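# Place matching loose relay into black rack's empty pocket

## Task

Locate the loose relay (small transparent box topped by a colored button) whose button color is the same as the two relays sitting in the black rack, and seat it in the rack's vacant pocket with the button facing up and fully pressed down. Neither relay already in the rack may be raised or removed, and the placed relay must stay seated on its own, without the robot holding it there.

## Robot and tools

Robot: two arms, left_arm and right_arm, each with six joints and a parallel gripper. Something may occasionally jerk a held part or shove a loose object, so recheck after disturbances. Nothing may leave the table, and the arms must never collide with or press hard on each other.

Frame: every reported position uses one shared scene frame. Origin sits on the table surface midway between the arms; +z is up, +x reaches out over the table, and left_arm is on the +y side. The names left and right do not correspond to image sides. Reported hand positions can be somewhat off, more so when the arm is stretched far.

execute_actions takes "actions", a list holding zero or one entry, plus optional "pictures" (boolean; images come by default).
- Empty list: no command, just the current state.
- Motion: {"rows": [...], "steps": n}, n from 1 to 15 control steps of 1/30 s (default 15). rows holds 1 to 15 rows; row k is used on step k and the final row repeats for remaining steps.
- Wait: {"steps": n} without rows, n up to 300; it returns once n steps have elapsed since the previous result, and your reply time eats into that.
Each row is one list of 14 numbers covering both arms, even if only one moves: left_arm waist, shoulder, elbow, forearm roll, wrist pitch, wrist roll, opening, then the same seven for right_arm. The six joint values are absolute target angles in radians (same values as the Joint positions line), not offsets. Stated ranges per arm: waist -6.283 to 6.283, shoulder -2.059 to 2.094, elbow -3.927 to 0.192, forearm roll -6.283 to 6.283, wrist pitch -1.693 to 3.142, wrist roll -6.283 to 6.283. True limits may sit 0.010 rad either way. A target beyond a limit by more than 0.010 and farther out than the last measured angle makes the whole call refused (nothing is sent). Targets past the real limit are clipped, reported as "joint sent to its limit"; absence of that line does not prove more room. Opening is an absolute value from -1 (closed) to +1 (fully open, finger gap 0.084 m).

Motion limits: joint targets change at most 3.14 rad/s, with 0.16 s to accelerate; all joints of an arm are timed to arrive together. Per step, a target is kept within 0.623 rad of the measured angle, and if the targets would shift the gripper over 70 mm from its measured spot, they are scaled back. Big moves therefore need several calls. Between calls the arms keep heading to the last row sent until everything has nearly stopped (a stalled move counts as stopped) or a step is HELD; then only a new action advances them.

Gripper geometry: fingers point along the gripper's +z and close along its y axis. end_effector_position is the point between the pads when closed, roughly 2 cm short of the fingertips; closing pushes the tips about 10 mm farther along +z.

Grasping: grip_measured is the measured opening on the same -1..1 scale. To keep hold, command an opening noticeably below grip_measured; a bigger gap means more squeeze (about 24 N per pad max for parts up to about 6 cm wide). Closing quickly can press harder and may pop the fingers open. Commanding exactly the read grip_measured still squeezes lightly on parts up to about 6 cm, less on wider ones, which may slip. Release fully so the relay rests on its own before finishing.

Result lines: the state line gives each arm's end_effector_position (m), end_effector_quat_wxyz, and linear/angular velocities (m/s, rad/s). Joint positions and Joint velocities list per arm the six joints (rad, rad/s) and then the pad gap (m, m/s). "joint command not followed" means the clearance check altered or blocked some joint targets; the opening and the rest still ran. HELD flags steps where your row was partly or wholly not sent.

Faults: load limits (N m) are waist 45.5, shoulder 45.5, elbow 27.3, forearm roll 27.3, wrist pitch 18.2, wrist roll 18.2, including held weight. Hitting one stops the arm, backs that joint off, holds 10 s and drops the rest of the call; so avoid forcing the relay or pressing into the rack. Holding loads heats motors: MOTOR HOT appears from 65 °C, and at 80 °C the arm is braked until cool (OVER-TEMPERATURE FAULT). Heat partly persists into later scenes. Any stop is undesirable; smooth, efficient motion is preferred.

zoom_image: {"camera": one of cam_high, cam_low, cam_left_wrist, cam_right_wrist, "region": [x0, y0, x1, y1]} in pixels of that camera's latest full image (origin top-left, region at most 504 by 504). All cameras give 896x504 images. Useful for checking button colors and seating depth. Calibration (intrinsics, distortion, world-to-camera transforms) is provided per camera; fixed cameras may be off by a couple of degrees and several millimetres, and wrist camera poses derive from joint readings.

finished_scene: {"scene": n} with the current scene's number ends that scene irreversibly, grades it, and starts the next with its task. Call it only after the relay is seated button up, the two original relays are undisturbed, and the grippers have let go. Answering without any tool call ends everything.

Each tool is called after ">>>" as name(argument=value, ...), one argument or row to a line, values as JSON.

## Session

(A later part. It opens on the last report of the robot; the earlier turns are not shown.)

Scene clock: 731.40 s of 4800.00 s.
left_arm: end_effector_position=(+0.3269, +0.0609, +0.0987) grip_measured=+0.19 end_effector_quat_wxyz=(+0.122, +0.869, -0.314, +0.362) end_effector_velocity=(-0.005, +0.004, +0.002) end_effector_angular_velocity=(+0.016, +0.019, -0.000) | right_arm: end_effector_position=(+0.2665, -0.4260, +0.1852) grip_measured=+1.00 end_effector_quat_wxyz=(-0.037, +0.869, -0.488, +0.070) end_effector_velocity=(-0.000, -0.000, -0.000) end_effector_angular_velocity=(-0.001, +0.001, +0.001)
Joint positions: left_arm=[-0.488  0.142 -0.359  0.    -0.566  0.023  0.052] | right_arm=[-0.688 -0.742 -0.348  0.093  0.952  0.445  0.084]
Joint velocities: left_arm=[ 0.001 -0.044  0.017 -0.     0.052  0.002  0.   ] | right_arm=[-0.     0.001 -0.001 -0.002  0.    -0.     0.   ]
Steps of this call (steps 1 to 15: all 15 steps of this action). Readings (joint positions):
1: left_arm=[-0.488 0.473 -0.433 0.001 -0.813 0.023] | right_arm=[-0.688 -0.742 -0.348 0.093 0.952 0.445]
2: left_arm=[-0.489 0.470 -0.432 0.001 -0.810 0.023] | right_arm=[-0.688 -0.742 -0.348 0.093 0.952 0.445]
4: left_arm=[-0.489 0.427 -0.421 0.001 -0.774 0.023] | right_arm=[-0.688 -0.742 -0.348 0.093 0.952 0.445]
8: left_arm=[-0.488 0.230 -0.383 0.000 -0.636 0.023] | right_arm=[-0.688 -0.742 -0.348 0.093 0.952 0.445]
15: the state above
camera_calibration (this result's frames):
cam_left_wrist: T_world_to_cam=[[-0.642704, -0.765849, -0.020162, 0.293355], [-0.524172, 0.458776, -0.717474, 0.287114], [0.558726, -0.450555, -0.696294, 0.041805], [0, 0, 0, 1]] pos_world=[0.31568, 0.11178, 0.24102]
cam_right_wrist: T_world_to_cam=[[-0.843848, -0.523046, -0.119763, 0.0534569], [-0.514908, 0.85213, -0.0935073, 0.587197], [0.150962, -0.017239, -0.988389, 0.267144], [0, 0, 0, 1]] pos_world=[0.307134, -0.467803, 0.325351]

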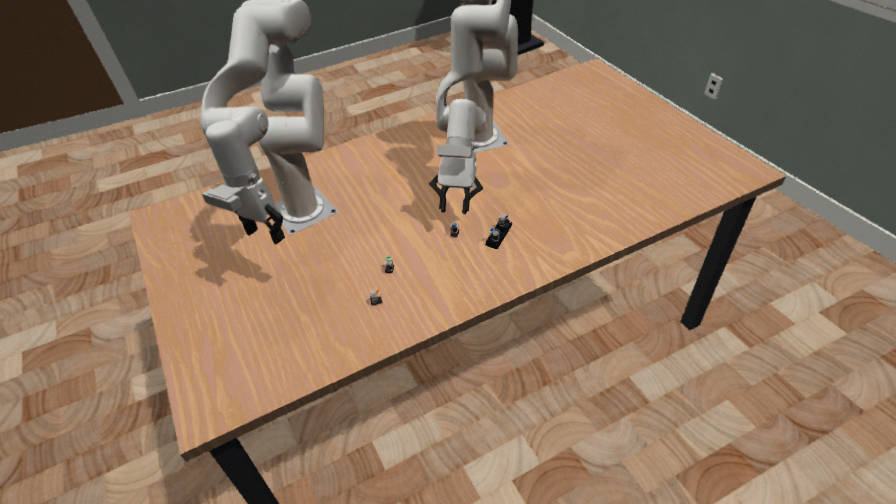

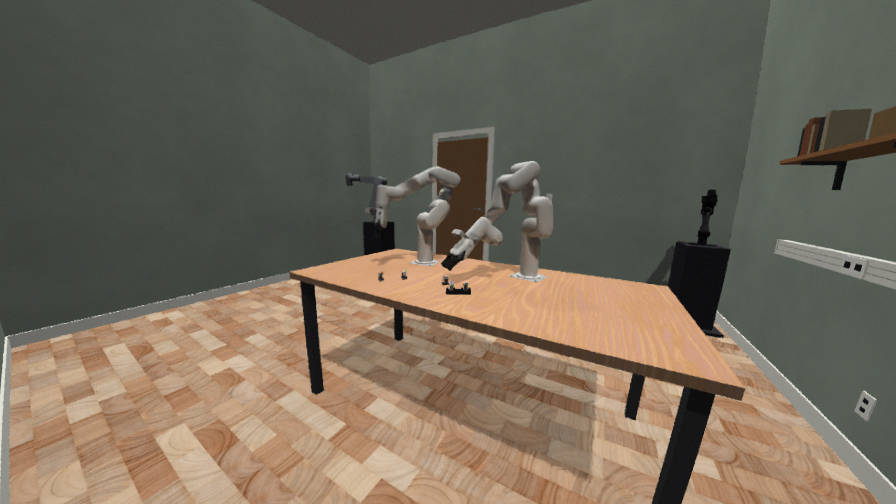

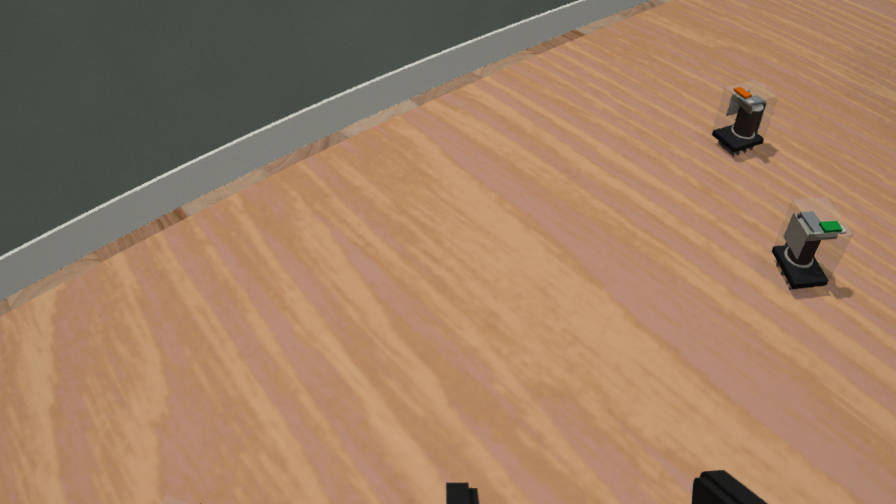

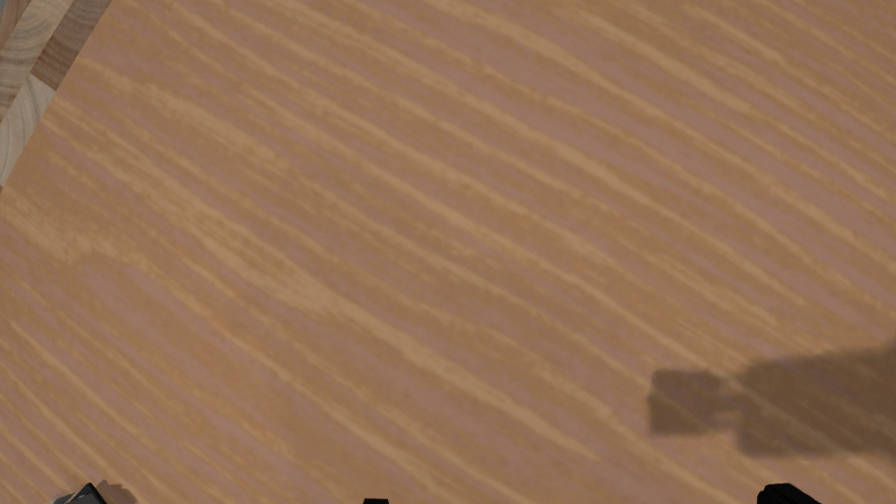

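>>> execute_actions(
  actions=[
    {"rows": [[-0.488,-0.0373,-0.3463,0,-0.4014,0.0225,0.2,-0.688,-0.742,-0.348,0.093,0.952,0.445,1]], "steps": 10},
  ],
  pictures=false,
)

>>> execute_actions(
  actions=[
    {"rows": [[-0.488,0.0751,-1.0297,0,0.9547,-1.549,0.2,-0.688,-0.742,-0.348,0.093,0.952,0.445,1]], "steps": 15},
  ],
  pictures=false,
)

>>> execute_actions(
  actions=[
    {"rows": [[-0.488,0.0751,-1.0297,0,0.9547,-1.549,0.2,-0.688,-0.742,-0.348,0.093,0.952,0.445,1]], "steps": 15},
  ],
)

Scene clock: 753.57 s of 4800.00 s.
left_arm: end_effector_position=(+0.3283, +0.0598, +0.1397) grip_measured=+0.19 end_effector_quat_wxyz=(+0.123, +0.868, -0.314, +0.365) end_effector_velocity=(-0.016, +0.012, +0.007) end_effector_angular_velocity=(+0.047, +0.060, -0.001) | right_arm: end_effector_position=(+0.2665, -0.4260, +0.1852) grip_measured=+1.00 end_effector_quat_wxyz=(-0.037, +0.869, -0.488, +0.070) end_effector_velocity=(+0.000, +0.000, +0.001) end_effector_angular_velocity=(-0.000, -0.002, -0.001)
Joint positions: left_arm=[-0.488 -0.026 -0.349 -0.    -0.415  0.023  0.052] | right_arm=[-0.688 -0.742 -0.348  0.093  0.952  0.445  0.084]
Joint velocities: left_arm=[-0.001 -0.136  0.04  -0.     0.171 -0.    -0.   ] | right_arm=[-0.    -0.002 -0.     0.001 -0.    -0.    -0.   ]
Steps of this call (steps 1 to 15: the robot went on to your last target; steps 16 to 90: nothing new was sent; then 18.83 s passed at rest; steps 91 to 100: all 10 steps of this action). Readings (joint positions):
91: left_arm=[-0.488 0.136 -0.359 -0.000 -0.562 0.023] | right_arm=[-0.688 -0.742 -0.348 0.093 0.952 0.445]
92: left_arm=[-0.488 0.133 -0.359 -0.000 -0.558 0.022] | right_arm=[-0.688 -0.742 -0.348 0.093 0.952 0.445]
94: left_arm=[-0.488 0.094 -0.353 0.000 -0.517 0.022] | right_arm=[-0.688 -0.742 -0.348 0.093 0.952 0.445]
98: left_arm=[-0.488 -0.010 -0.351 -0.000 -0.432 0.023] | right_arm=[-0.688 -0.742 -0.348 0.093 0.952 0.445]
100: the state above

Scene clock: 754.07 s of 4800.00 s.
left_arm: end_effector_position=(+0.4002, +0.0028, +0.1971) grip_measured=+0.19 end_effector_quat_wxyz=(+0.167, +0.962, -0.007, +0.214) end_effector_velocity=(-0.014, +0.011, +0.031) end_effector_angular_velocity=(-0.135, +1.961, +2.162) | right_arm: end_effector_position=(+0.2665, -0.4260, +0.1852) grip_measured=+1.00 end_effector_quat_wxyz=(-0.037, +0.869, -0.488, +0.070) end_effector_velocity=(-0.000, -0.000, +0.000) end_effector_angular_velocity=(-0.001, -0.000, -0.001)
Joint positions: left_arm=[-0.488  0.051 -0.872 -0.     0.272 -0.656  0.052] | right_arm=[-0.688 -0.742 -0.348  0.093  0.952  0.445  0.084]
Joint velocities: left_arm=[-0.001  0.163 -1.24  -0.     2.529 -2.536  0.   ] | right_arm=[-0.    -0.002  0.001 -0.001  0.     0.001  0.   ]
Steps of this call (steps 1 to 15: all 15 steps of this action). Readings (joint positions):
1: left_arm=[-0.488 -0.030 -0.348 -0.000 -0.410 0.022] | right_arm=[-0.688 -0.742 -0.348 0.093 0.952 0.445]
2: left_arm=[-0.488 -0.031 -0.350 0.000 -0.403 0.018] | right_arm=[-0.688 -0.742 -0.348 0.093 0.952 0.445]
4: left_arm=[-0.488 -0.022 -0.390 0.000 -0.354 -0.028] | right_arm=[-0.688 -0.742 -0.348 0.093 0.952 0.445]
8: left_arm=[-0.488 0.004 -0.560 -0.000 -0.192 -0.193] | right_arm=[-0.688 -0.742 -0.348 0.093 0.952 0.445]
15: the state above

Scene clock: 754.57 s of 4800.00 s.
left_arm: end_effector_position=(+0.3286, +0.0596, +0.1606) grip_measured=+0.19 end_effector_quat_wxyz=(+0.003, +0.908, +0.419, +0.001) end_effector_velocity=(-0.011, +0.007, +0.001) end_effector_angular_velocity=(+0.037, +0.048, +0.177) | right_arm: end_effector_position=(+0.2665, -0.4260, +0.1852) grip_measured=+1.00 end_effector_quat_wxyz=(-0.037, +0.869, -0.488, +0.070) end_effector_velocity=(+0.000, +0.000, +0.000) end_effector_angular_velocity=(+0.001, -0.001, -0.002)
Joint positions: left_arm=[-0.488  0.075 -1.028  0.     0.948 -1.534  0.052] | right_arm=[-0.688 -0.742 -0.348  0.093  0.952  0.445  0.084]
Joint velocities: left_arm=[-0.002 -0.002 -0.017 -0.     0.079 -0.179 -0.   ] | right_arm=[ 0.    -0.001  0.001  0.002  0.     0.002  0.   ]
Steps of this call (steps 1 to 15: all 15 steps of this action). Readings (joint positions):
1: left_arm=[-0.488 0.056 -0.910 -0.000 0.357 -0.742] | right_arm=[-0.688 -0.742 -0.348 0.093 0.952 0.445]
2: left_arm=[-0.488 0.060 -0.941 -0.000 0.442 -0.828] | right_arm=[-0.688 -0.742 -0.348 0.093 0.952 0.445]
4: left_arm=[-0.488 0.067 -0.984 -0.000 0.606 -0.996] | right_arm=[-0.688 -0.742 -0.348 0.093 0.952 0.445]
8: left_arm=[-0.488 0.074 -1.015 -0.000 0.836 -1.314] | right_arm=[-0.688 -0.742 -0.348 0.093 0.952 0.445]
15: the state above
camera_calibration (this result's frames):
cam_left_wrist: T_world_to_cam=[[0.752944, -0.658, 0.0105354, -0.175307], [-0.65779, -0.75299, -0.0178418, 0.336751], [0.0196729, 0.00650381, -0.999785, 0.281979], [0, 0, 0, 1]] pos_world=[0.347961, 0.136384, 0.289774]
cam_right_wrist: T_world_to_cam=[[-0.843848, -0.523046, -0.119763, 0.0534569], [-0.514908, 0.85213, -0.0935072, 0.587197], [0.150962, -0.0172389, -0.988389, 0.267144], [0, 0, 0, 1]] pos_world=[0.307134, -0.467803, 0.325351]

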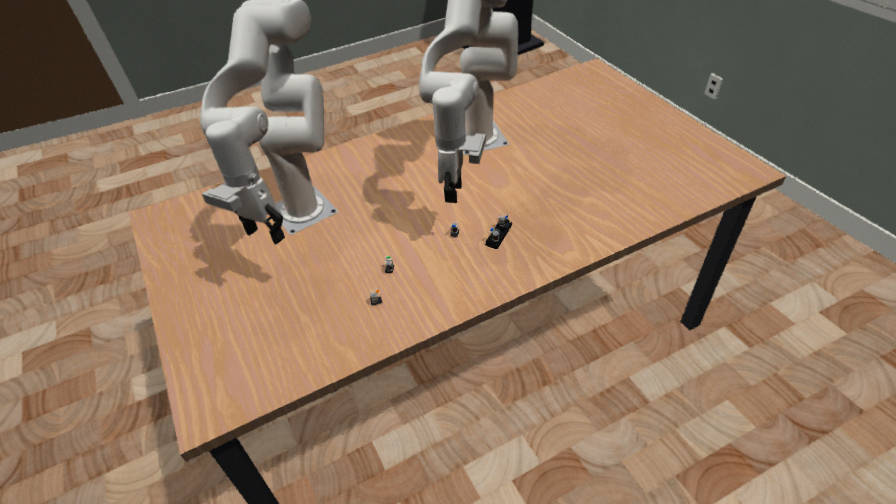

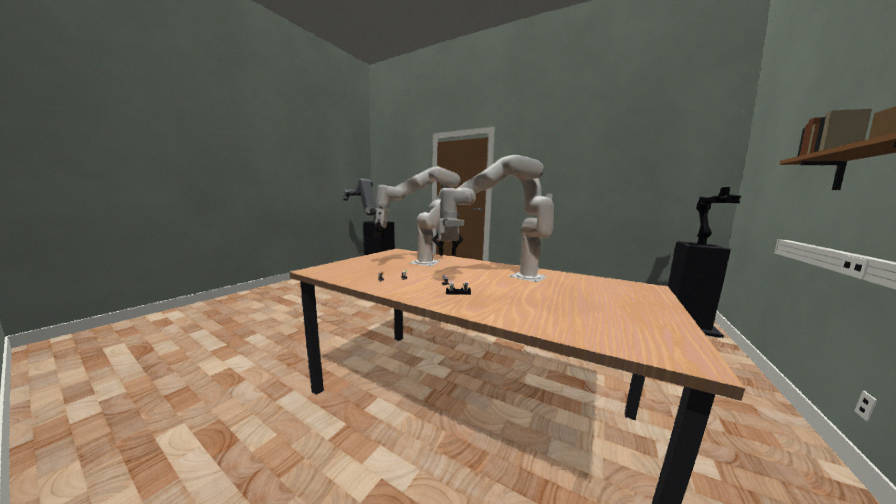

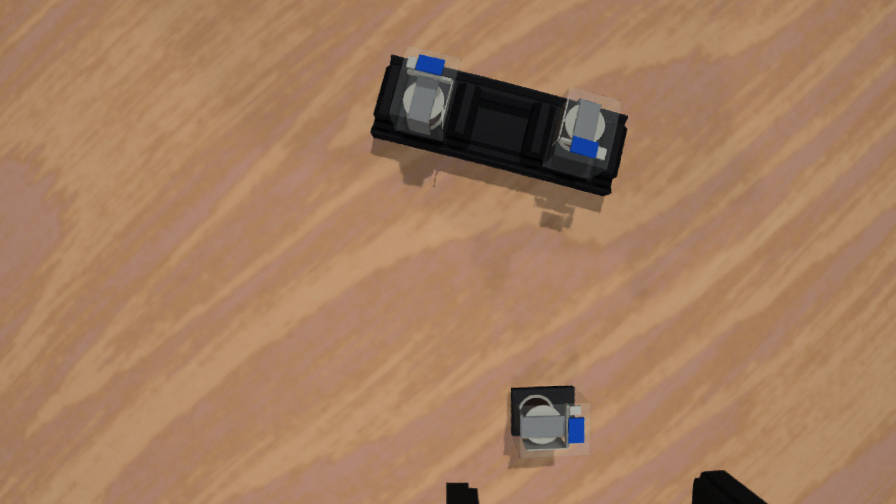

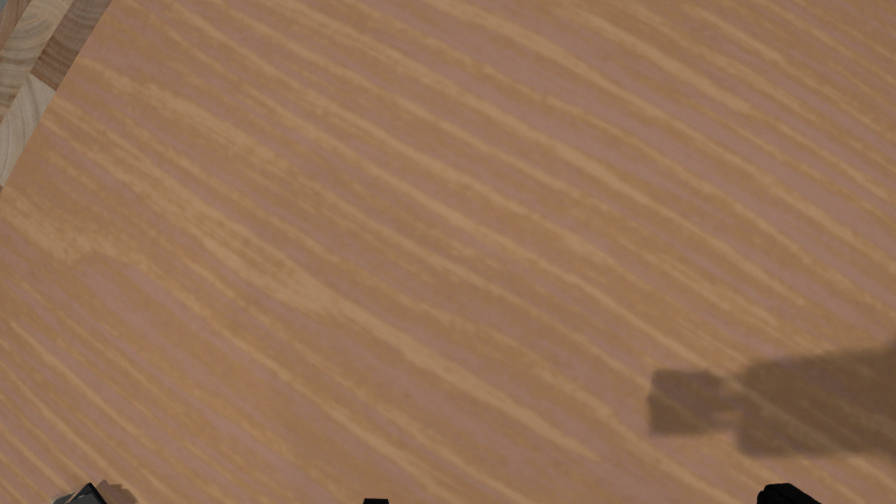

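>>> execute_actions(
  actions=[
    {"rows": [[-0.494,0.2483,-0.9640,0,0.7157,-1.549,0.2,-0.688,-0.742,-0.348,0.093,0.952,0.445,1]], "steps": 15},
  ],
)

Scene clock: 773.83 s of 4800.00 s.
left_arm: end_effector_position=(+0.3310, +0.0540, +0.0728) grip_measured=+0.19 end_effector_quat_wxyz=(+0.001, +0.906, +0.422, +0.000) end_effector_velocity=(+0.009, -0.008, -0.005) end_effector_angular_velocity=(-0.025, -0.032, -0.003) | right_arm: end_effector_position=(+0.2665, -0.4260, +0.1852) grip_measured=+1.00 end_effector_quat_wxyz=(-0.037, +0.869, -0.488, +0.070) end_effector_velocity=(+0.000, +0.000, +0.000) end_effector_angular_velocity=(+0.002, -0.001, -0.001)
Joint positions: left_arm=[-0.494  0.244 -0.966 -0.     0.72  -1.549  0.052] | right_arm=[-0.688 -0.742 -0.348  0.093  0.952  0.445  0.084]
Joint velocities: left_arm=[-0.001  0.019 -0.     0.001 -0.06   0.001  0.   ] | right_arm=[ 0.     0.    -0.001  0.002  0.001  0.     0.   ]
Steps of this call (steps 1 to 30: the robot went on to your last target; steps 31 to 90: nothing new was sent; then 15.77 s passed at rest; steps 91 to 105: all 15 steps of this action). Readings (joint positions):
91: left_arm=[-0.488 0.075 -1.030 -0.000 0.955 -1.549] | right_arm=[-0.688 -0.742 -0.348 0.093 0.952 0.445]
92: left_arm=[-0.488 0.077 -1.029 -0.000 0.950 -1.549] | right_arm=[-0.688 -0.742 -0.348 0.093 0.952 0.445]
94: left_arm=[-0.489 0.103 -1.022 -0.000 0.906 -1.549] | right_arm=[-0.688 -0.742 -0.348 0.093 0.952 0.445]
98: left_arm=[-0.492 0.201 -0.980 0.000 0.787 -1.549] | right_arm=[-0.688 -0.742 -0.348 0.093 0.952 0.445]
105: the state above
camera_calibration (this result's frames):
cam_left_wrist: T_world_to_cam=[[0.758651, -0.651467, 0.00624805, -0.181768], [-0.651295, -0.75862, -0.0176086, 0.33075], [0.0162113, 0.00928948, -0.999825, 0.195253], [0, 0, 0, 1]] pos_world=[0.350149, 0.130684, 0.202178]
cam_right_wrist: T_world_to_cam=[[-0.843848, -0.523046, -0.119763, 0.053457], [-0.514908, 0.85213, -0.0935069, 0.587197], [0.150962, -0.0172387, -0.988389, 0.267144], [0, 0, 0, 1]] pos_world=[0.307134, -0.467803, 0.325351]

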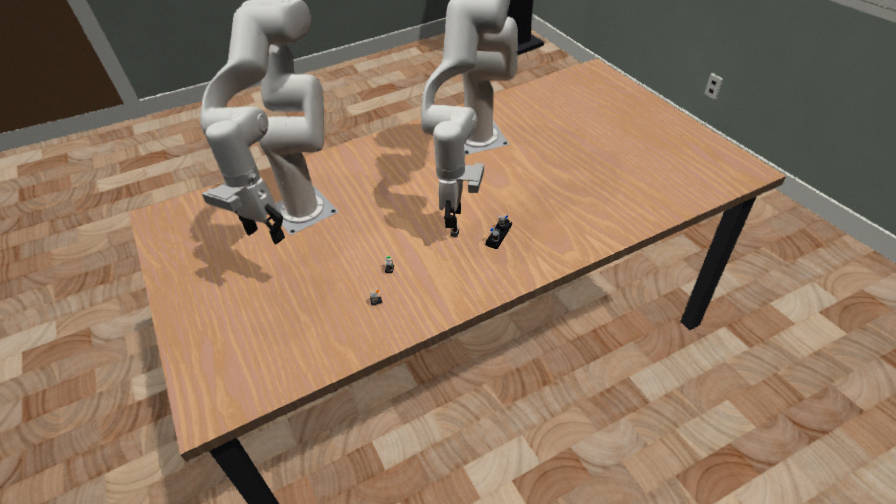

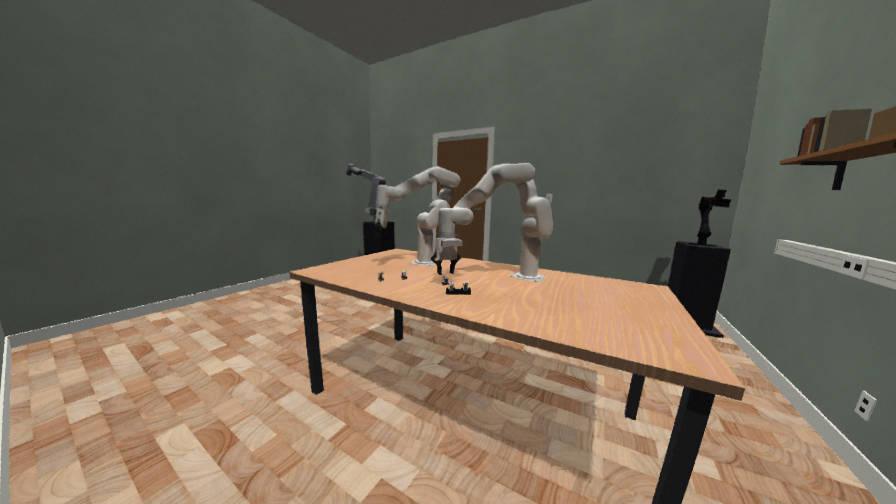

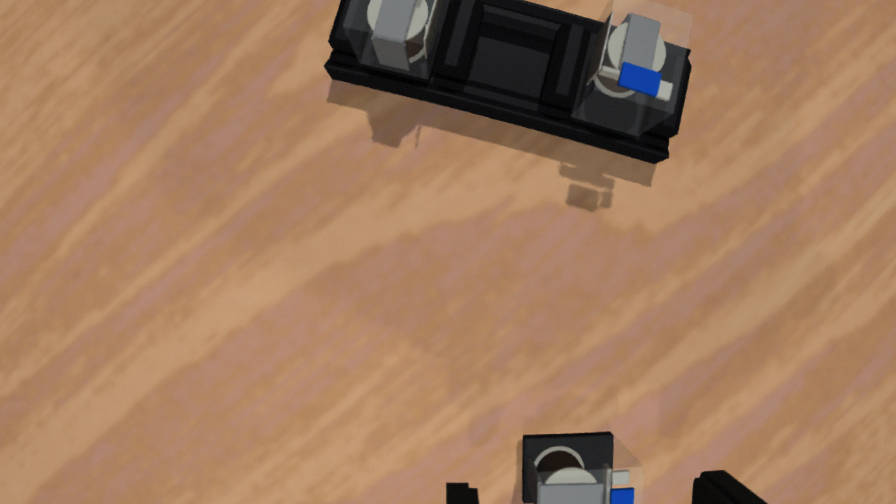

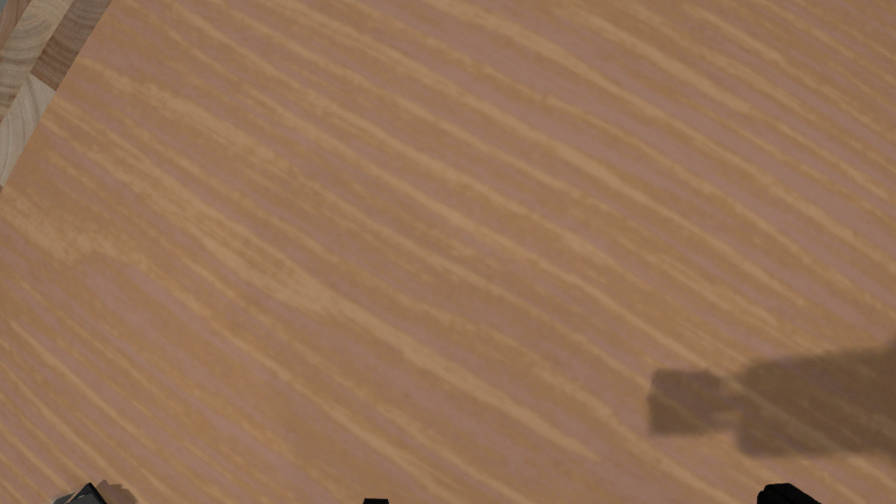

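>>> execute_actions(
  actions=[
    {"rows": [[-0.494,0.3188,-0.9515,0,0.6327,-1.549,0.2,-0.688,-0.742,-0.348,0.093,0.952,0.445,1]], "steps": 15},
  ],
  pictures=false,
)

>>> execute_actions(
  actions=[
    {"rows": [[-0.494,0.3188,-0.9515,0,0.6327,-1.549,0.0,-0.688,-0.742,-0.348,0.093,0.952,0.445,1],[-0.494,0.3188,-0.9515,0,0.6327,-1.549,-0.1,-0.688,-0.742,-0.348,0.093,0.952,0.445,1],[-0.494,0.3188,-0.9515,0,0.6327,-1.549,-0.2,-0.688,-0.742,-0.348,0.093,0.952,0.445,1],[-0.494,0.3188,-0.9515,0,0.6327,-1.549,-0.3,-0.688,-0.742,-0.348,0.093,0.952,0.445,1],[-0.494,0.3188,-0.9515,0,0.6327,-1.549,-0.4,-0.688,-0.742,-0.348,0.093,0.952,0.445,1],[-0.494,0.3188,-0.9515,0,0.6327,-1.549,-0.5,-0.688,-0.742,-0.348,0.093,0.952,0.445,1],[-0.494,0.3188,-0.9515,0,0.6327,-1.549,-0.6,-0.688,-0.742,-0.348,0.093,0.952,0.445,1],[-0.494,0.3188,-0.9515,0,0.6327,-1.549,-0.7,-0.688,-0.742,-0.348,0.093,0.952,0.445,1],[-0.494,0.3188,-0.9515,0,0.6327,-1.549,-0.8,-0.688,-0.742,-0.348,0.093,0.952,0.445,1]], "steps": 15},
  ],
  pictures=false,
)

Scene clock: 788.77 s of 4800.00 s.
left_arm: end_effector_position=(+0.3309, +0.0541, +0.0393) grip_measured=+0.19 end_effector_quat_wxyz=(+0.001, +0.906, +0.422, +0.000) end_effector_velocity=(-0.001, +0.001, -0.005) end_effector_angular_velocity=(+0.002, +0.002, -0.002) | right_arm: end_effector_position=(+0.2665, -0.4260, +0.1852) grip_measured=+1.00 end_effector_quat_wxyz=(-0.037, +0.869, -0.488, +0.070) end_effector_velocity=(+0.000, +0.000, +0.000) end_effector_angular_velocity=(+0.001, -0.000, -0.001)
Joint positions: left_arm=[-0.494  0.318 -0.952 -0.     0.633 -1.549  0.052] | right_arm=[-0.688 -0.742 -0.348  0.093  0.952  0.445  0.084]
Joint velocities: left_arm=[-0.     0.008  0.005 -0.    -0.01   0.001 -0.   ] | right_arm=[ 0.     0.001 -0.001  0.001  0.     0.    -0.   ]
Steps of this call (steps 1 to 15: the robot went on to your last target; steps 16 to 90: nothing new was sent; then 11.43 s passed at rest; steps 91 to 105: all 15 steps of this action). Readings (joint positions):
91: left_arm=[-0.494 0.248 -0.964 -0.000 0.716 -1.549] | right_arm=[-0.688 -0.742 -0.348 0.093 0.952 0.445]
92: left_arm=[-0.494 0.251 -0.964 -0.000 0.711 -1.549] | right_arm=[-0.688 -0.742 -0.348 0.093 0.952 0.445]
94: left_arm=[-0.494 0.272 -0.962 -0.000 0.683 -1.549] | right_arm=[-0.688 -0.742 -0.348 0.093 0.952 0.445]
98: left_arm=[-0.494 0.311 -0.950 0.000 0.646 -1.549] | right_arm=[-0.688 -0.742 -0.348 0.093 0.952 0.445]
105: the state above

Scene clock: 789.27 s of 4800.00 s.
left_arm: end_effector_position=(+0.3308, +0.0542, +0.0388) grip_measured=-0.39 end_effector_quat_wxyz=(+0.000, +0.906, +0.422, +0.000) end_effector_velocity=(+0.001, +0.001, -0.000) end_effector_angular_velocity=(-0.000, -0.000, -0.000) | right_arm: end_effector_position=(+0.2665, -0.4260, +0.1852) grip_measured=+1.00 end_effector_quat_wxyz=(-0.037, +0.869, -0.488, +0.070) end_effector_velocity=(+0.000, -0.000, +0.001) end_effector_angular_velocity=(-0.001, -0.002, -0.002)
Joint positions: left_arm=[-0.494  0.318 -0.952  0.     0.633 -1.549  0.027] | right_arm=[-0.688 -0.742 -0.348  0.093  0.952  0.445  0.084]
Joint velocities: left_arm=[ 0.002  0.     0.     0.    -0.001  0.002 -0.   ] | right_arm=[ 0.    -0.001 -0.001  0.    -0.     0.002 -0.   ]
Steps of this call (steps 1 to 15: all 15 steps of this action). Readings (joint positions):
1: left_arm=[-0.494 0.318 -0.952 -0.000 0.633 -1.549] | right_arm=[-0.688 -0.742 -0.348 0.093 0.952 0.445]
2: left_arm=[-0.494 0.318 -0.952 -0.000 0.633 -1.549] | right_arm=[-0.688 -0.742 -0.348 0.093 0.952 0.445]
4: left_arm=[-0.494 0.318 -0.952 -0.000 0.633 -1.549] | right_arm=[-0.688 -0.742 -0.348 0.093 0.952 0.445]
8: left_arm=[-0.494 0.318 -0.952 -0.000 0.633 -1.549] | right_arm=[-0.688 -0.742 -0.348 0.093 0.952 0.445]
15: the state above

>>> execute_actions(
  actions=[
    {"rows": [[-0.494,0.165,-1.0182,0,0.8532,-1.549,-0.8,-0.688,-0.742,-0.348,0.093,0.952,0.445,1]], "steps": 9},
  ],
  pictures=false,
)

>>> execute_actions(
  actions=[
    {"rows": [[-0.2305,0.165,-1.0182,0,0.8532,-2.584,-0.8,-0.688,-0.742,-0.348,0.093,0.952,0.445,1]], "steps": 15},
  ],
  pictures=false,
)

>>> execute_actions(
  actions=[
    {"rows": [[-0.2305,0.165,-1.0182,0,0.8532,-2.584,-0.8,-0.688,-0.742,-0.348,0.093,0.952,0.445,1]], "steps": 15},
  ],
)

Scene clock: 816.37 s of 4800.00 s.
left_arm: end_effector_position=(+0.3365, +0.0496, +0.1110) grip_measured=-0.39 end_effector_quat_wxyz=(+0.005, +0.906, +0.422, +0.003) end_effector_velocity=(+0.006, -0.006, +0.187) end_effector_angular_velocity=(-0.035, -0.042, +0.000) | right_arm: end_effector_position=(+0.2665, -0.4260, +0.1852) grip_measured=+1.00 end_effector_quat_wxyz=(-0.037, +0.869, -0.488, +0.070) end_effector_velocity=(-0.000, +0.000, -0.000) end_effector_angular_velocity=(-0.000, +0.001, -0.001)
Joint positions: left_arm=[-0.494  0.186 -1.012 -0.     0.814 -1.549  0.027] | right_arm=[-0.688 -0.742 -0.348  0.093  0.952  0.445  0.084]
Joint velocities: left_arm=[-0.001 -0.334 -0.15  -0.001  0.429 -0.001 -0.   ] | right_arm=[ 0.    -0.     0.    -0.001  0.     0.001  0.   ]
Steps of this call (steps 1 to 15: the robot went on to your last target; steps 16 to 90: nothing new was sent; then 23.80 s passed at rest; steps 91 to 99: all 9 steps of this action). Readings (joint positions):
91: left_arm=[-0.494 0.319 -0.952 0.000 0.633 -1.549] | right_arm=[-0.688 -0.742 -0.348 0.093 0.952 0.445]
92: left_arm=[-0.494 0.317 -0.952 0.000 0.637 -1.549] | right_arm=[-0.688 -0.742 -0.348 0.093 0.952 0.445]
94: left_arm=[-0.494 0.293 -0.958 0.000 0.683 -1.549] | right_arm=[-0.688 -0.742 -0.348 0.093 0.952 0.445]
98: left_arm=[-0.494 0.200 -1.005 -0.000 0.797 -1.549] | right_arm=[-0.688 -0.742 -0.348 0.093 0.952 0.445]
99: the state above

Scene clock: 816.87 s of 4800.00 s.
left_arm: end_effector_position=(+0.3926, +0.1466, +0.1196) grip_measured=-0.39 end_effector_quat_wxyz=(-0.000, +0.581, +0.814, -0.000) end_effector_velocity=(+0.068, +0.144, +0.008) end_effector_angular_velocity=(+0.000, -0.000, +2.419) | right_arm: end_effector_position=(+0.2665, -0.4260, +0.1852) grip_measured=+1.00 end_effector_quat_wxyz=(-0.037, +0.869, -0.488, +0.070) end_effector_velocity=(-0.000, +0.000, -0.001) end_effector_angular_velocity=(+0.001, +0.000, +0.000)
Joint positions: left_arm=[-0.263  0.167 -1.017  0.     0.851 -2.348  0.027] | right_arm=[-0.688 -0.742 -0.348  0.093  0.952  0.445  0.084]
Joint velocities: left_arm=[ 0.328 -0.014 -0.006 -0.     0.02  -2.091  0.   ] | right_arm=[-0.     0.     0.001  0.001 -0.001 -0.001 -0.   ]
Steps of this call (steps 1 to 15: all 15 steps of this action). Readings (joint positions):
1: left_arm=[-0.494 0.177 -1.015 -0.000 0.826 -1.549] | right_arm=[-0.688 -0.742 -0.348 0.093 0.952 0.445]
2: left_arm=[-0.493 0.173 -1.016 -0.000 0.834 -1.554] | right_arm=[-0.688 -0.742 -0.348 0.093 0.952 0.445]
4: left_arm=[-0.476 0.172 -1.015 -0.000 0.840 -1.601] | right_arm=[-0.688 -0.742 -0.348 0.093 0.952 0.445]
8: left_arm=[-0.383 0.172 -1.015 0.000 0.844 -1.825] | right_arm=[-0.688 -0.742 -0.348 0.093 0.952 0.445]
15: the state above

Scene clock: 817.37 s of 4800.00 s.
left_arm: end_effector_position=(+0.3992, +0.1608, +0.1205) grip_measured=-0.39 end_effector_quat_wxyz=(-0.000, +0.467, +0.884, -0.000) end_effector_velocity=(+0.001, +0.002, +0.000) end_effector_angular_velocity=(-0.000, -0.001, +0.013) | right_arm: end_effector_position=(+0.2665, -0.4260, +0.1852) grip_measured=+1.00 end_effector_quat_wxyz=(-0.037, +0.869, -0.488, +0.070) end_effector_velocity=(-0.000, -0.000, +0.000) end_effector_angular_velocity=(-0.001, -0.001, -0.001)
Joint positions: left_arm=[-0.231  0.165 -1.018 -0.     0.853 -2.583  0.027] | right_arm=[-0.688 -0.742 -0.348  0.093  0.952  0.445  0.084]
Joint velocities: left_arm=[ 0.004 -0.    -0.    -0.    -0.001 -0.008  0.   ] | right_arm=[-0.    -0.002  0.001 -0.001 -0.001  0.001 -0.   ]
Steps of this call (steps 1 to 15: all 15 steps of this action). Readings (joint positions):
1: left_arm=[-0.253 0.166 -1.018 0.000 0.852 -2.413] | right_arm=[-0.688 -0.742 -0.348 0.093 0.952 0.445]
2: left_arm=[-0.246 0.166 -1.018 0.000 0.852 -2.466] | right_arm=[-0.688 -0.742 -0.348 0.093 0.952 0.445]
4: left_arm=[-0.237 0.165 -1.018 0.000 0.853 -2.533] | right_arm=[-0.688 -0.742 -0.348 0.093 0.952 0.445]
8: left_arm=[-0.232 0.165 -1.018 -0.000 0.853 -2.575] | right_arm=[-0.688 -0.742 -0.348 0.093 0.952 0.445]
15: the state above
camera_calibration (this result's frames):
cam_left_wrist: T_world_to_cam=[[0.832252, 0.554375, 0.00487976, -0.387316], [0.554367, -0.832086, -0.0176197, -0.0125347], [-0.00570754, 0.0173692, -0.999833, 0.248267], [0, 0, 0, 1]] pos_world=[0.330711, 0.199977, 0.249894]
cam_right_wrist: T_world_to_cam=[[-0.843848, -0.523046, -0.119763, 0.053457], [-0.514908, 0.85213, -0.093507, 0.587197], [0.150962, -0.0172387, -0.988389, 0.267144], [0, 0, 0, 1]] pos_world=[0.307134, -0.467802, 0.325351]

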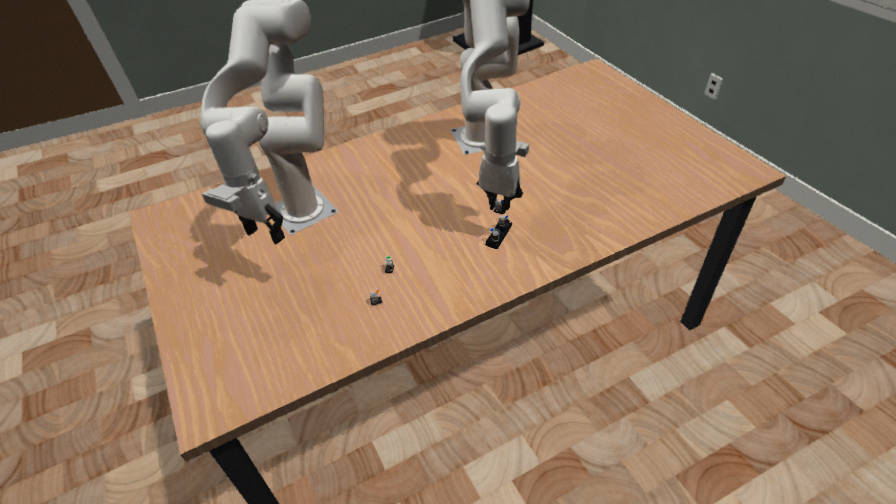

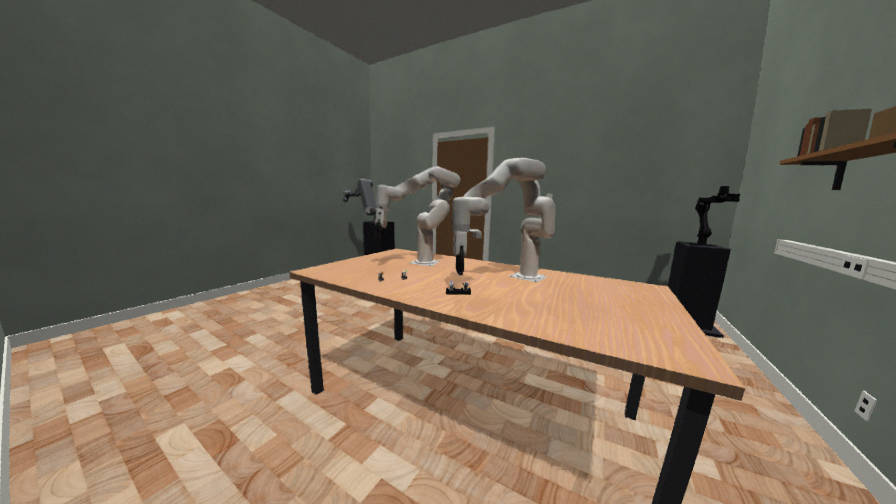

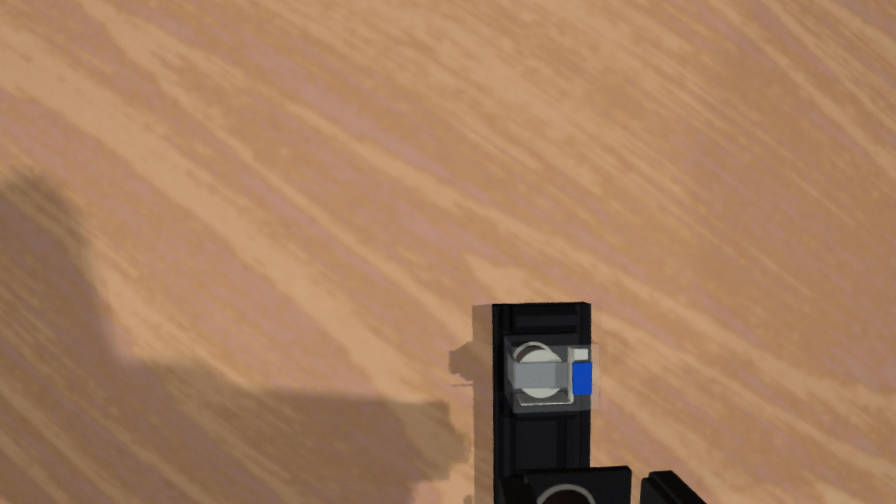

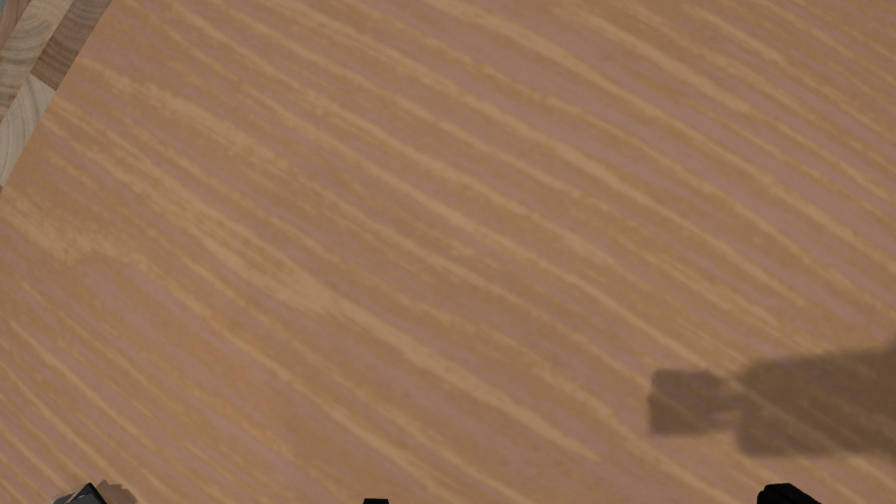

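>>> zoom_image(
  camera="cam_left_wrist",
  region=[420, 290, 700, 504],
)

Region (420, 290, 700, 504) of cam_left_wrist's 896x504 image, scaled by 1.800, with more detail than that image has; it fills the top 385 rows of this view, and the rest is white.

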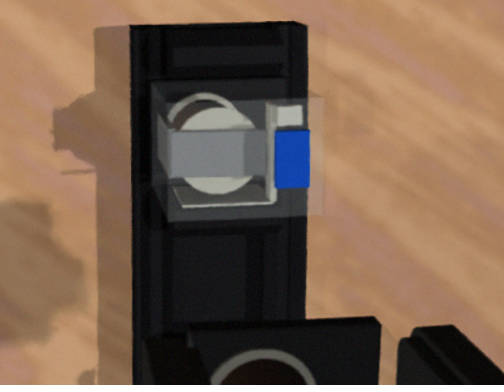

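>>> execute_actions(
  actions=[
    {"rows": [[-0.2438,0.2121,-1.0160,0,0.8039,-2.5975,-0.8,-0.688,-0.742,-0.348,0.093,0.952,0.445,1]], "steps": 15},
  ],
)

Scene clock: 855.53 s of 4800.00 s.
left_arm: end_effector_position=(+0.4006, +0.1534, +0.1010) grip_measured=-0.39 end_effector_quat_wxyz=(+0.000, +0.467, +0.885, +0.000) end_effector_velocity=(-0.000, +0.000, -0.003) end_effector_angular_velocity=(+0.001, +0.002, +0.002) | right_arm: end_effector_position=(+0.2665, -0.4260, +0.1852) grip_measured=+1.00 end_effector_quat_wxyz=(-0.037, +0.869, -0.488, +0.070) end_effector_velocity=(-0.000, +0.000, -0.000) end_effector_angular_velocity=(-0.000, +0.001, +0.002)
Joint positions: left_arm=[-0.244  0.211 -1.016 -0.     0.804 -2.597  0.027] | right_arm=[-0.688 -0.742 -0.348  0.093  0.952  0.445  0.084]
Joint velocities: left_arm=[ 0.001  0.005  0.002  0.    -0.005 -0.001 -0.   ] | right_arm=[ 0.     0.     0.    -0.     0.001 -0.001  0.   ]
Steps of this call (steps 1 to 15: the robot went on to your last target; steps 16 to 90: nothing new was sent; then 34.67 s passed at rest; steps 91 to 105: all 15 steps of this action). Readings (joint positions):
91: left_arm=[-0.231 0.165 -1.018 -0.000 0.853 -2.584] | right_arm=[-0.688 -0.742 -0.348 0.093 0.952 0.445]
92: left_arm=[-0.231 0.167 -1.018 0.000 0.849 -2.585] | right_arm=[-0.688 -0.742 -0.348 0.093 0.952 0.445]
94: left_arm=[-0.236 0.183 -1.019 -0.000 0.832 -2.590] | right_arm=[-0.688 -0.742 -0.348 0.093 0.952 0.445]
98: left_arm=[-0.242 0.207 -1.015 0.000 0.811 -2.596] | right_arm=[-0.688 -0.742 -0.348 0.093 0.952 0.445]
105: the state above
camera_calibration (this result's frames):
cam_left_wrist: T_world_to_cam=[[0.831436, 0.555596, 0.00528625, -0.384218], [0.555598, -0.831278, -0.0169752, -0.0204496], [-0.00503699, 0.0170508, -0.999842, 0.228687], [0, 0, 0, 1]] pos_world=[0.331967, 0.192572, 0.230335]
cam_right_wrist: T_world_to_cam=[[-0.843848, -0.523046, -0.119763, 0.0534569], [-0.514908, 0.85213, -0.0935072, 0.587197], [0.150962, -0.0172389, -0.988389, 0.267144], [0, 0, 0, 1]] pos_world=[0.307134, -0.467802, 0.325351]

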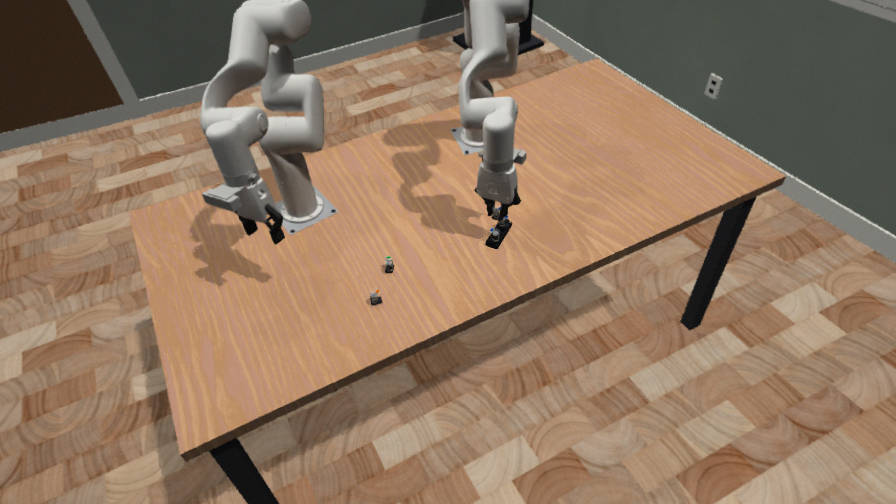

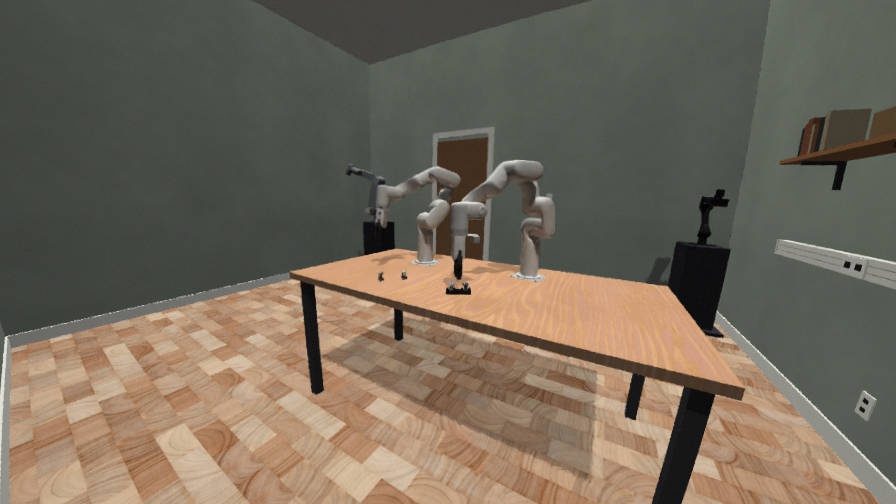

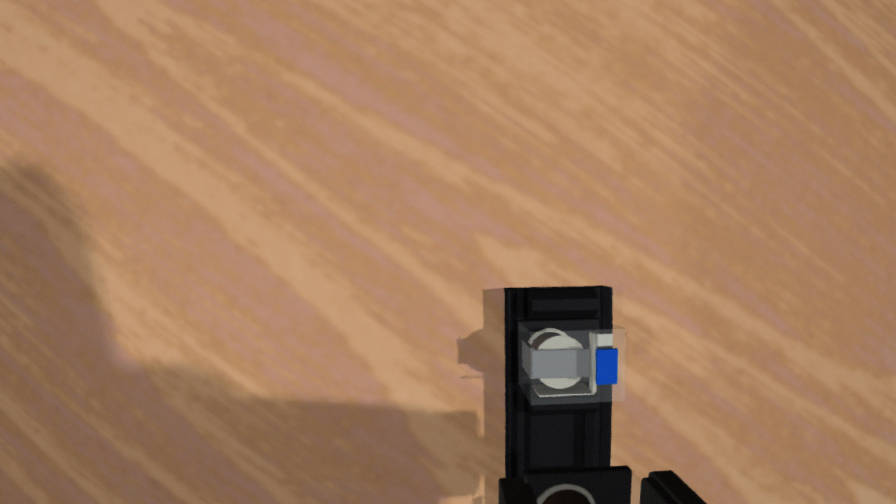

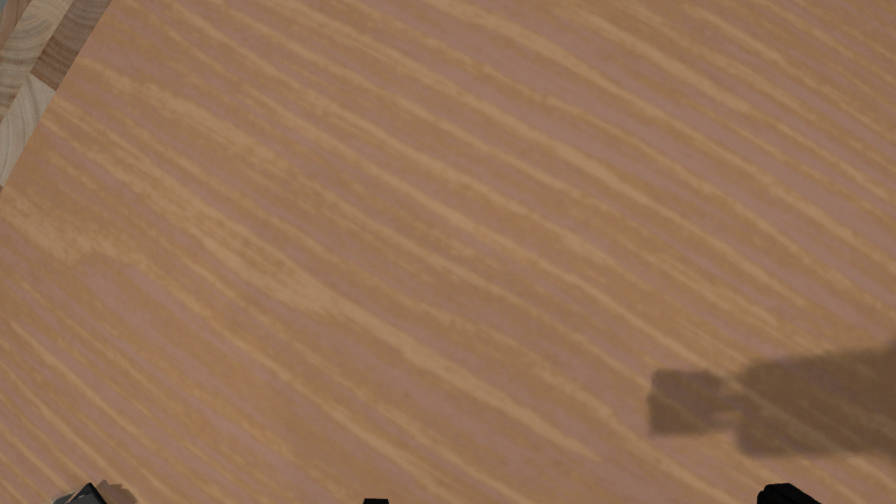

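>>> execute_actions(
  actions=[
    {"rows": [[-0.2438,0.2866,-0.9910,0,0.7044,-2.5975,-0.8,-0.688,-0.742,-0.348,0.093,0.952,0.445,1]], "steps": 15},
  ],
)

Scene clock: 866.40 s of 4800.00 s.
left_arm: end_effector_position=(+0.4009, +0.1532, +0.0635) grip_measured=-0.39 end_effector_quat_wxyz=(+0.001, +0.467, +0.885, +0.000) end_effector_velocity=(-0.001, +0.001, -0.006) end_effector_angular_velocity=(+0.002, +0.003, -0.000) | right_arm: end_effector_position=(+0.2665, -0.4260, +0.1852) grip_measured=+1.00 end_effector_quat_wxyz=(-0.037, +0.869, -0.488, +0.070) end_effector_velocity=(+0.000, +0.000, -0.000) end_effector_angular_velocity=(-0.000, -0.000, -0.000)
Joint positions: left_arm=[-0.244  0.285 -0.992 -0.     0.705 -2.597  0.027] | right_arm=[-0.688 -0.742 -0.348  0.093  0.952  0.445  0.084]
Joint velocities: left_arm=[ 0.001  0.008  0.007  0.    -0.012  0.001 -0.   ] | right_arm=[ 0.    -0.     0.001 -0.    -0.001  0.    -0.   ]
Steps of this call (steps 1 to 15: the robot went on to your last target; steps 16 to 90: nothing new was sent; then 7.37 s passed at rest; steps 91 to 105: all 15 steps of this action). Readings (joint positions):
91: left_arm=[-0.244 0.212 -1.016 -0.000 0.804 -2.597] | right_arm=[-0.688 -0.742 -0.348 0.093 0.952 0.445]
92: left_arm=[-0.244 0.214 -1.015 -0.000 0.799 -2.598] | right_arm=[-0.688 -0.742 -0.348 0.093 0.952 0.445]
94: left_arm=[-0.244 0.235 -1.011 -0.000 0.767 -2.597] | right_arm=[-0.688 -0.742 -0.348 0.093 0.952 0.445]
98: left_arm=[-0.244 0.279 -0.991 0.000 0.721 -2.598] | right_arm=[-0.688 -0.742 -0.348 0.093 0.952 0.445]
105: the state above
camera_calibration (this result's frames):
cam_left_wrist: T_world_to_cam=[[0.831451, 0.555568, 0.00570454, -0.384157], [0.555581, -0.831303, -0.0162951, -0.0214598], [-0.00431086, 0.0167179, -0.999851, 0.190908], [0, 0, 0, 1]] pos_world=[0.332154, 0.192395, 0.192722]
cam_right_wrist: T_world_to_cam=[[-0.843848, -0.523046, -0.119763, 0.0534569], [-0.514908, 0.85213, -0.093507, 0.587197], [0.150962, -0.0172388, -0.988389, 0.267144], [0, 0, 0, 1]] pos_world=[0.307134, -0.467803, 0.325351]

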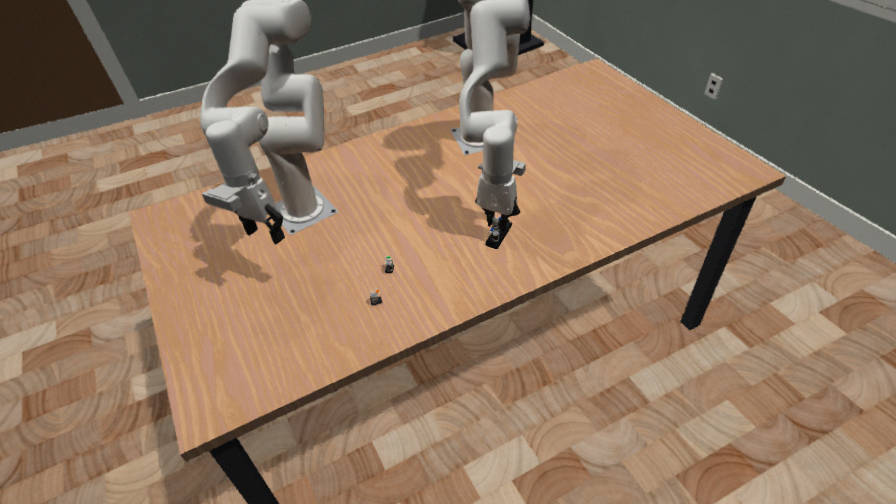

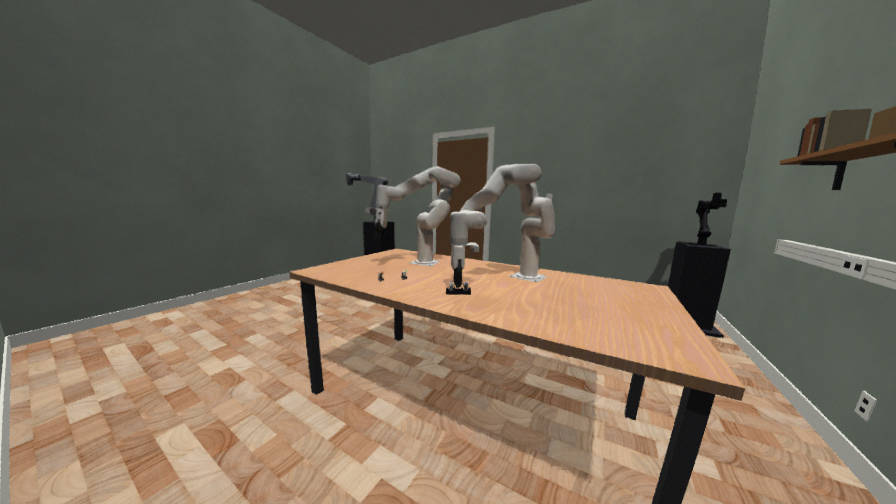

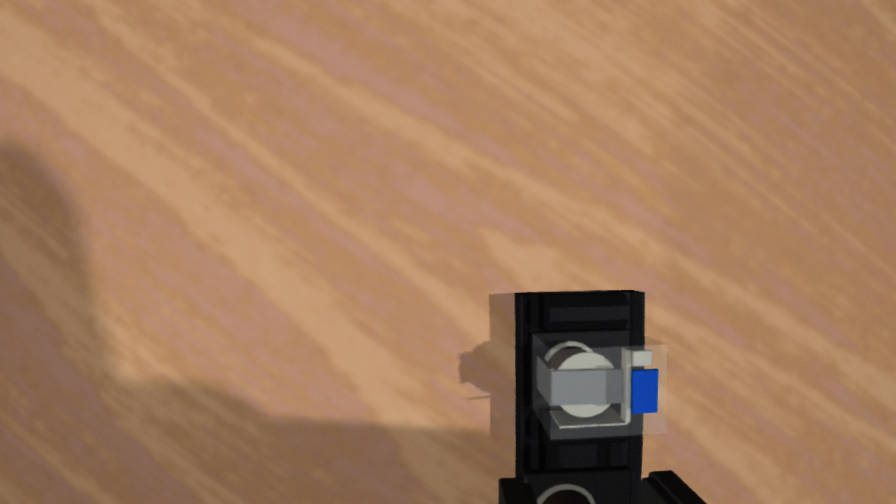

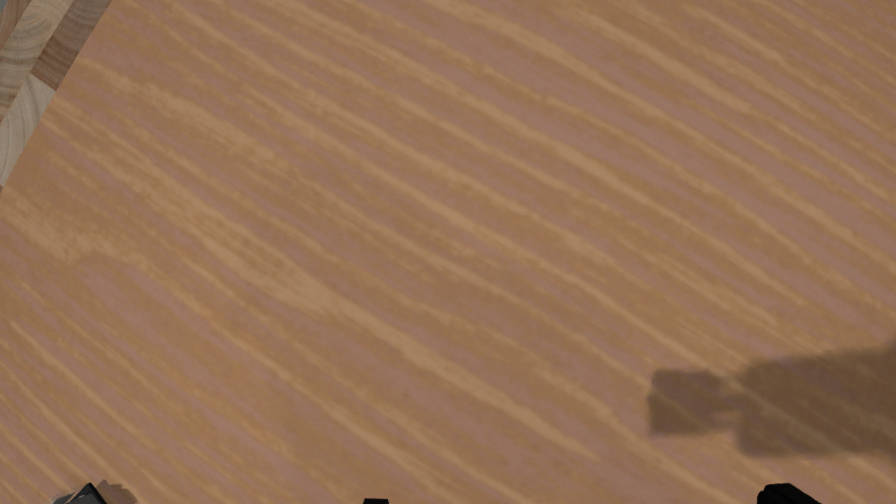

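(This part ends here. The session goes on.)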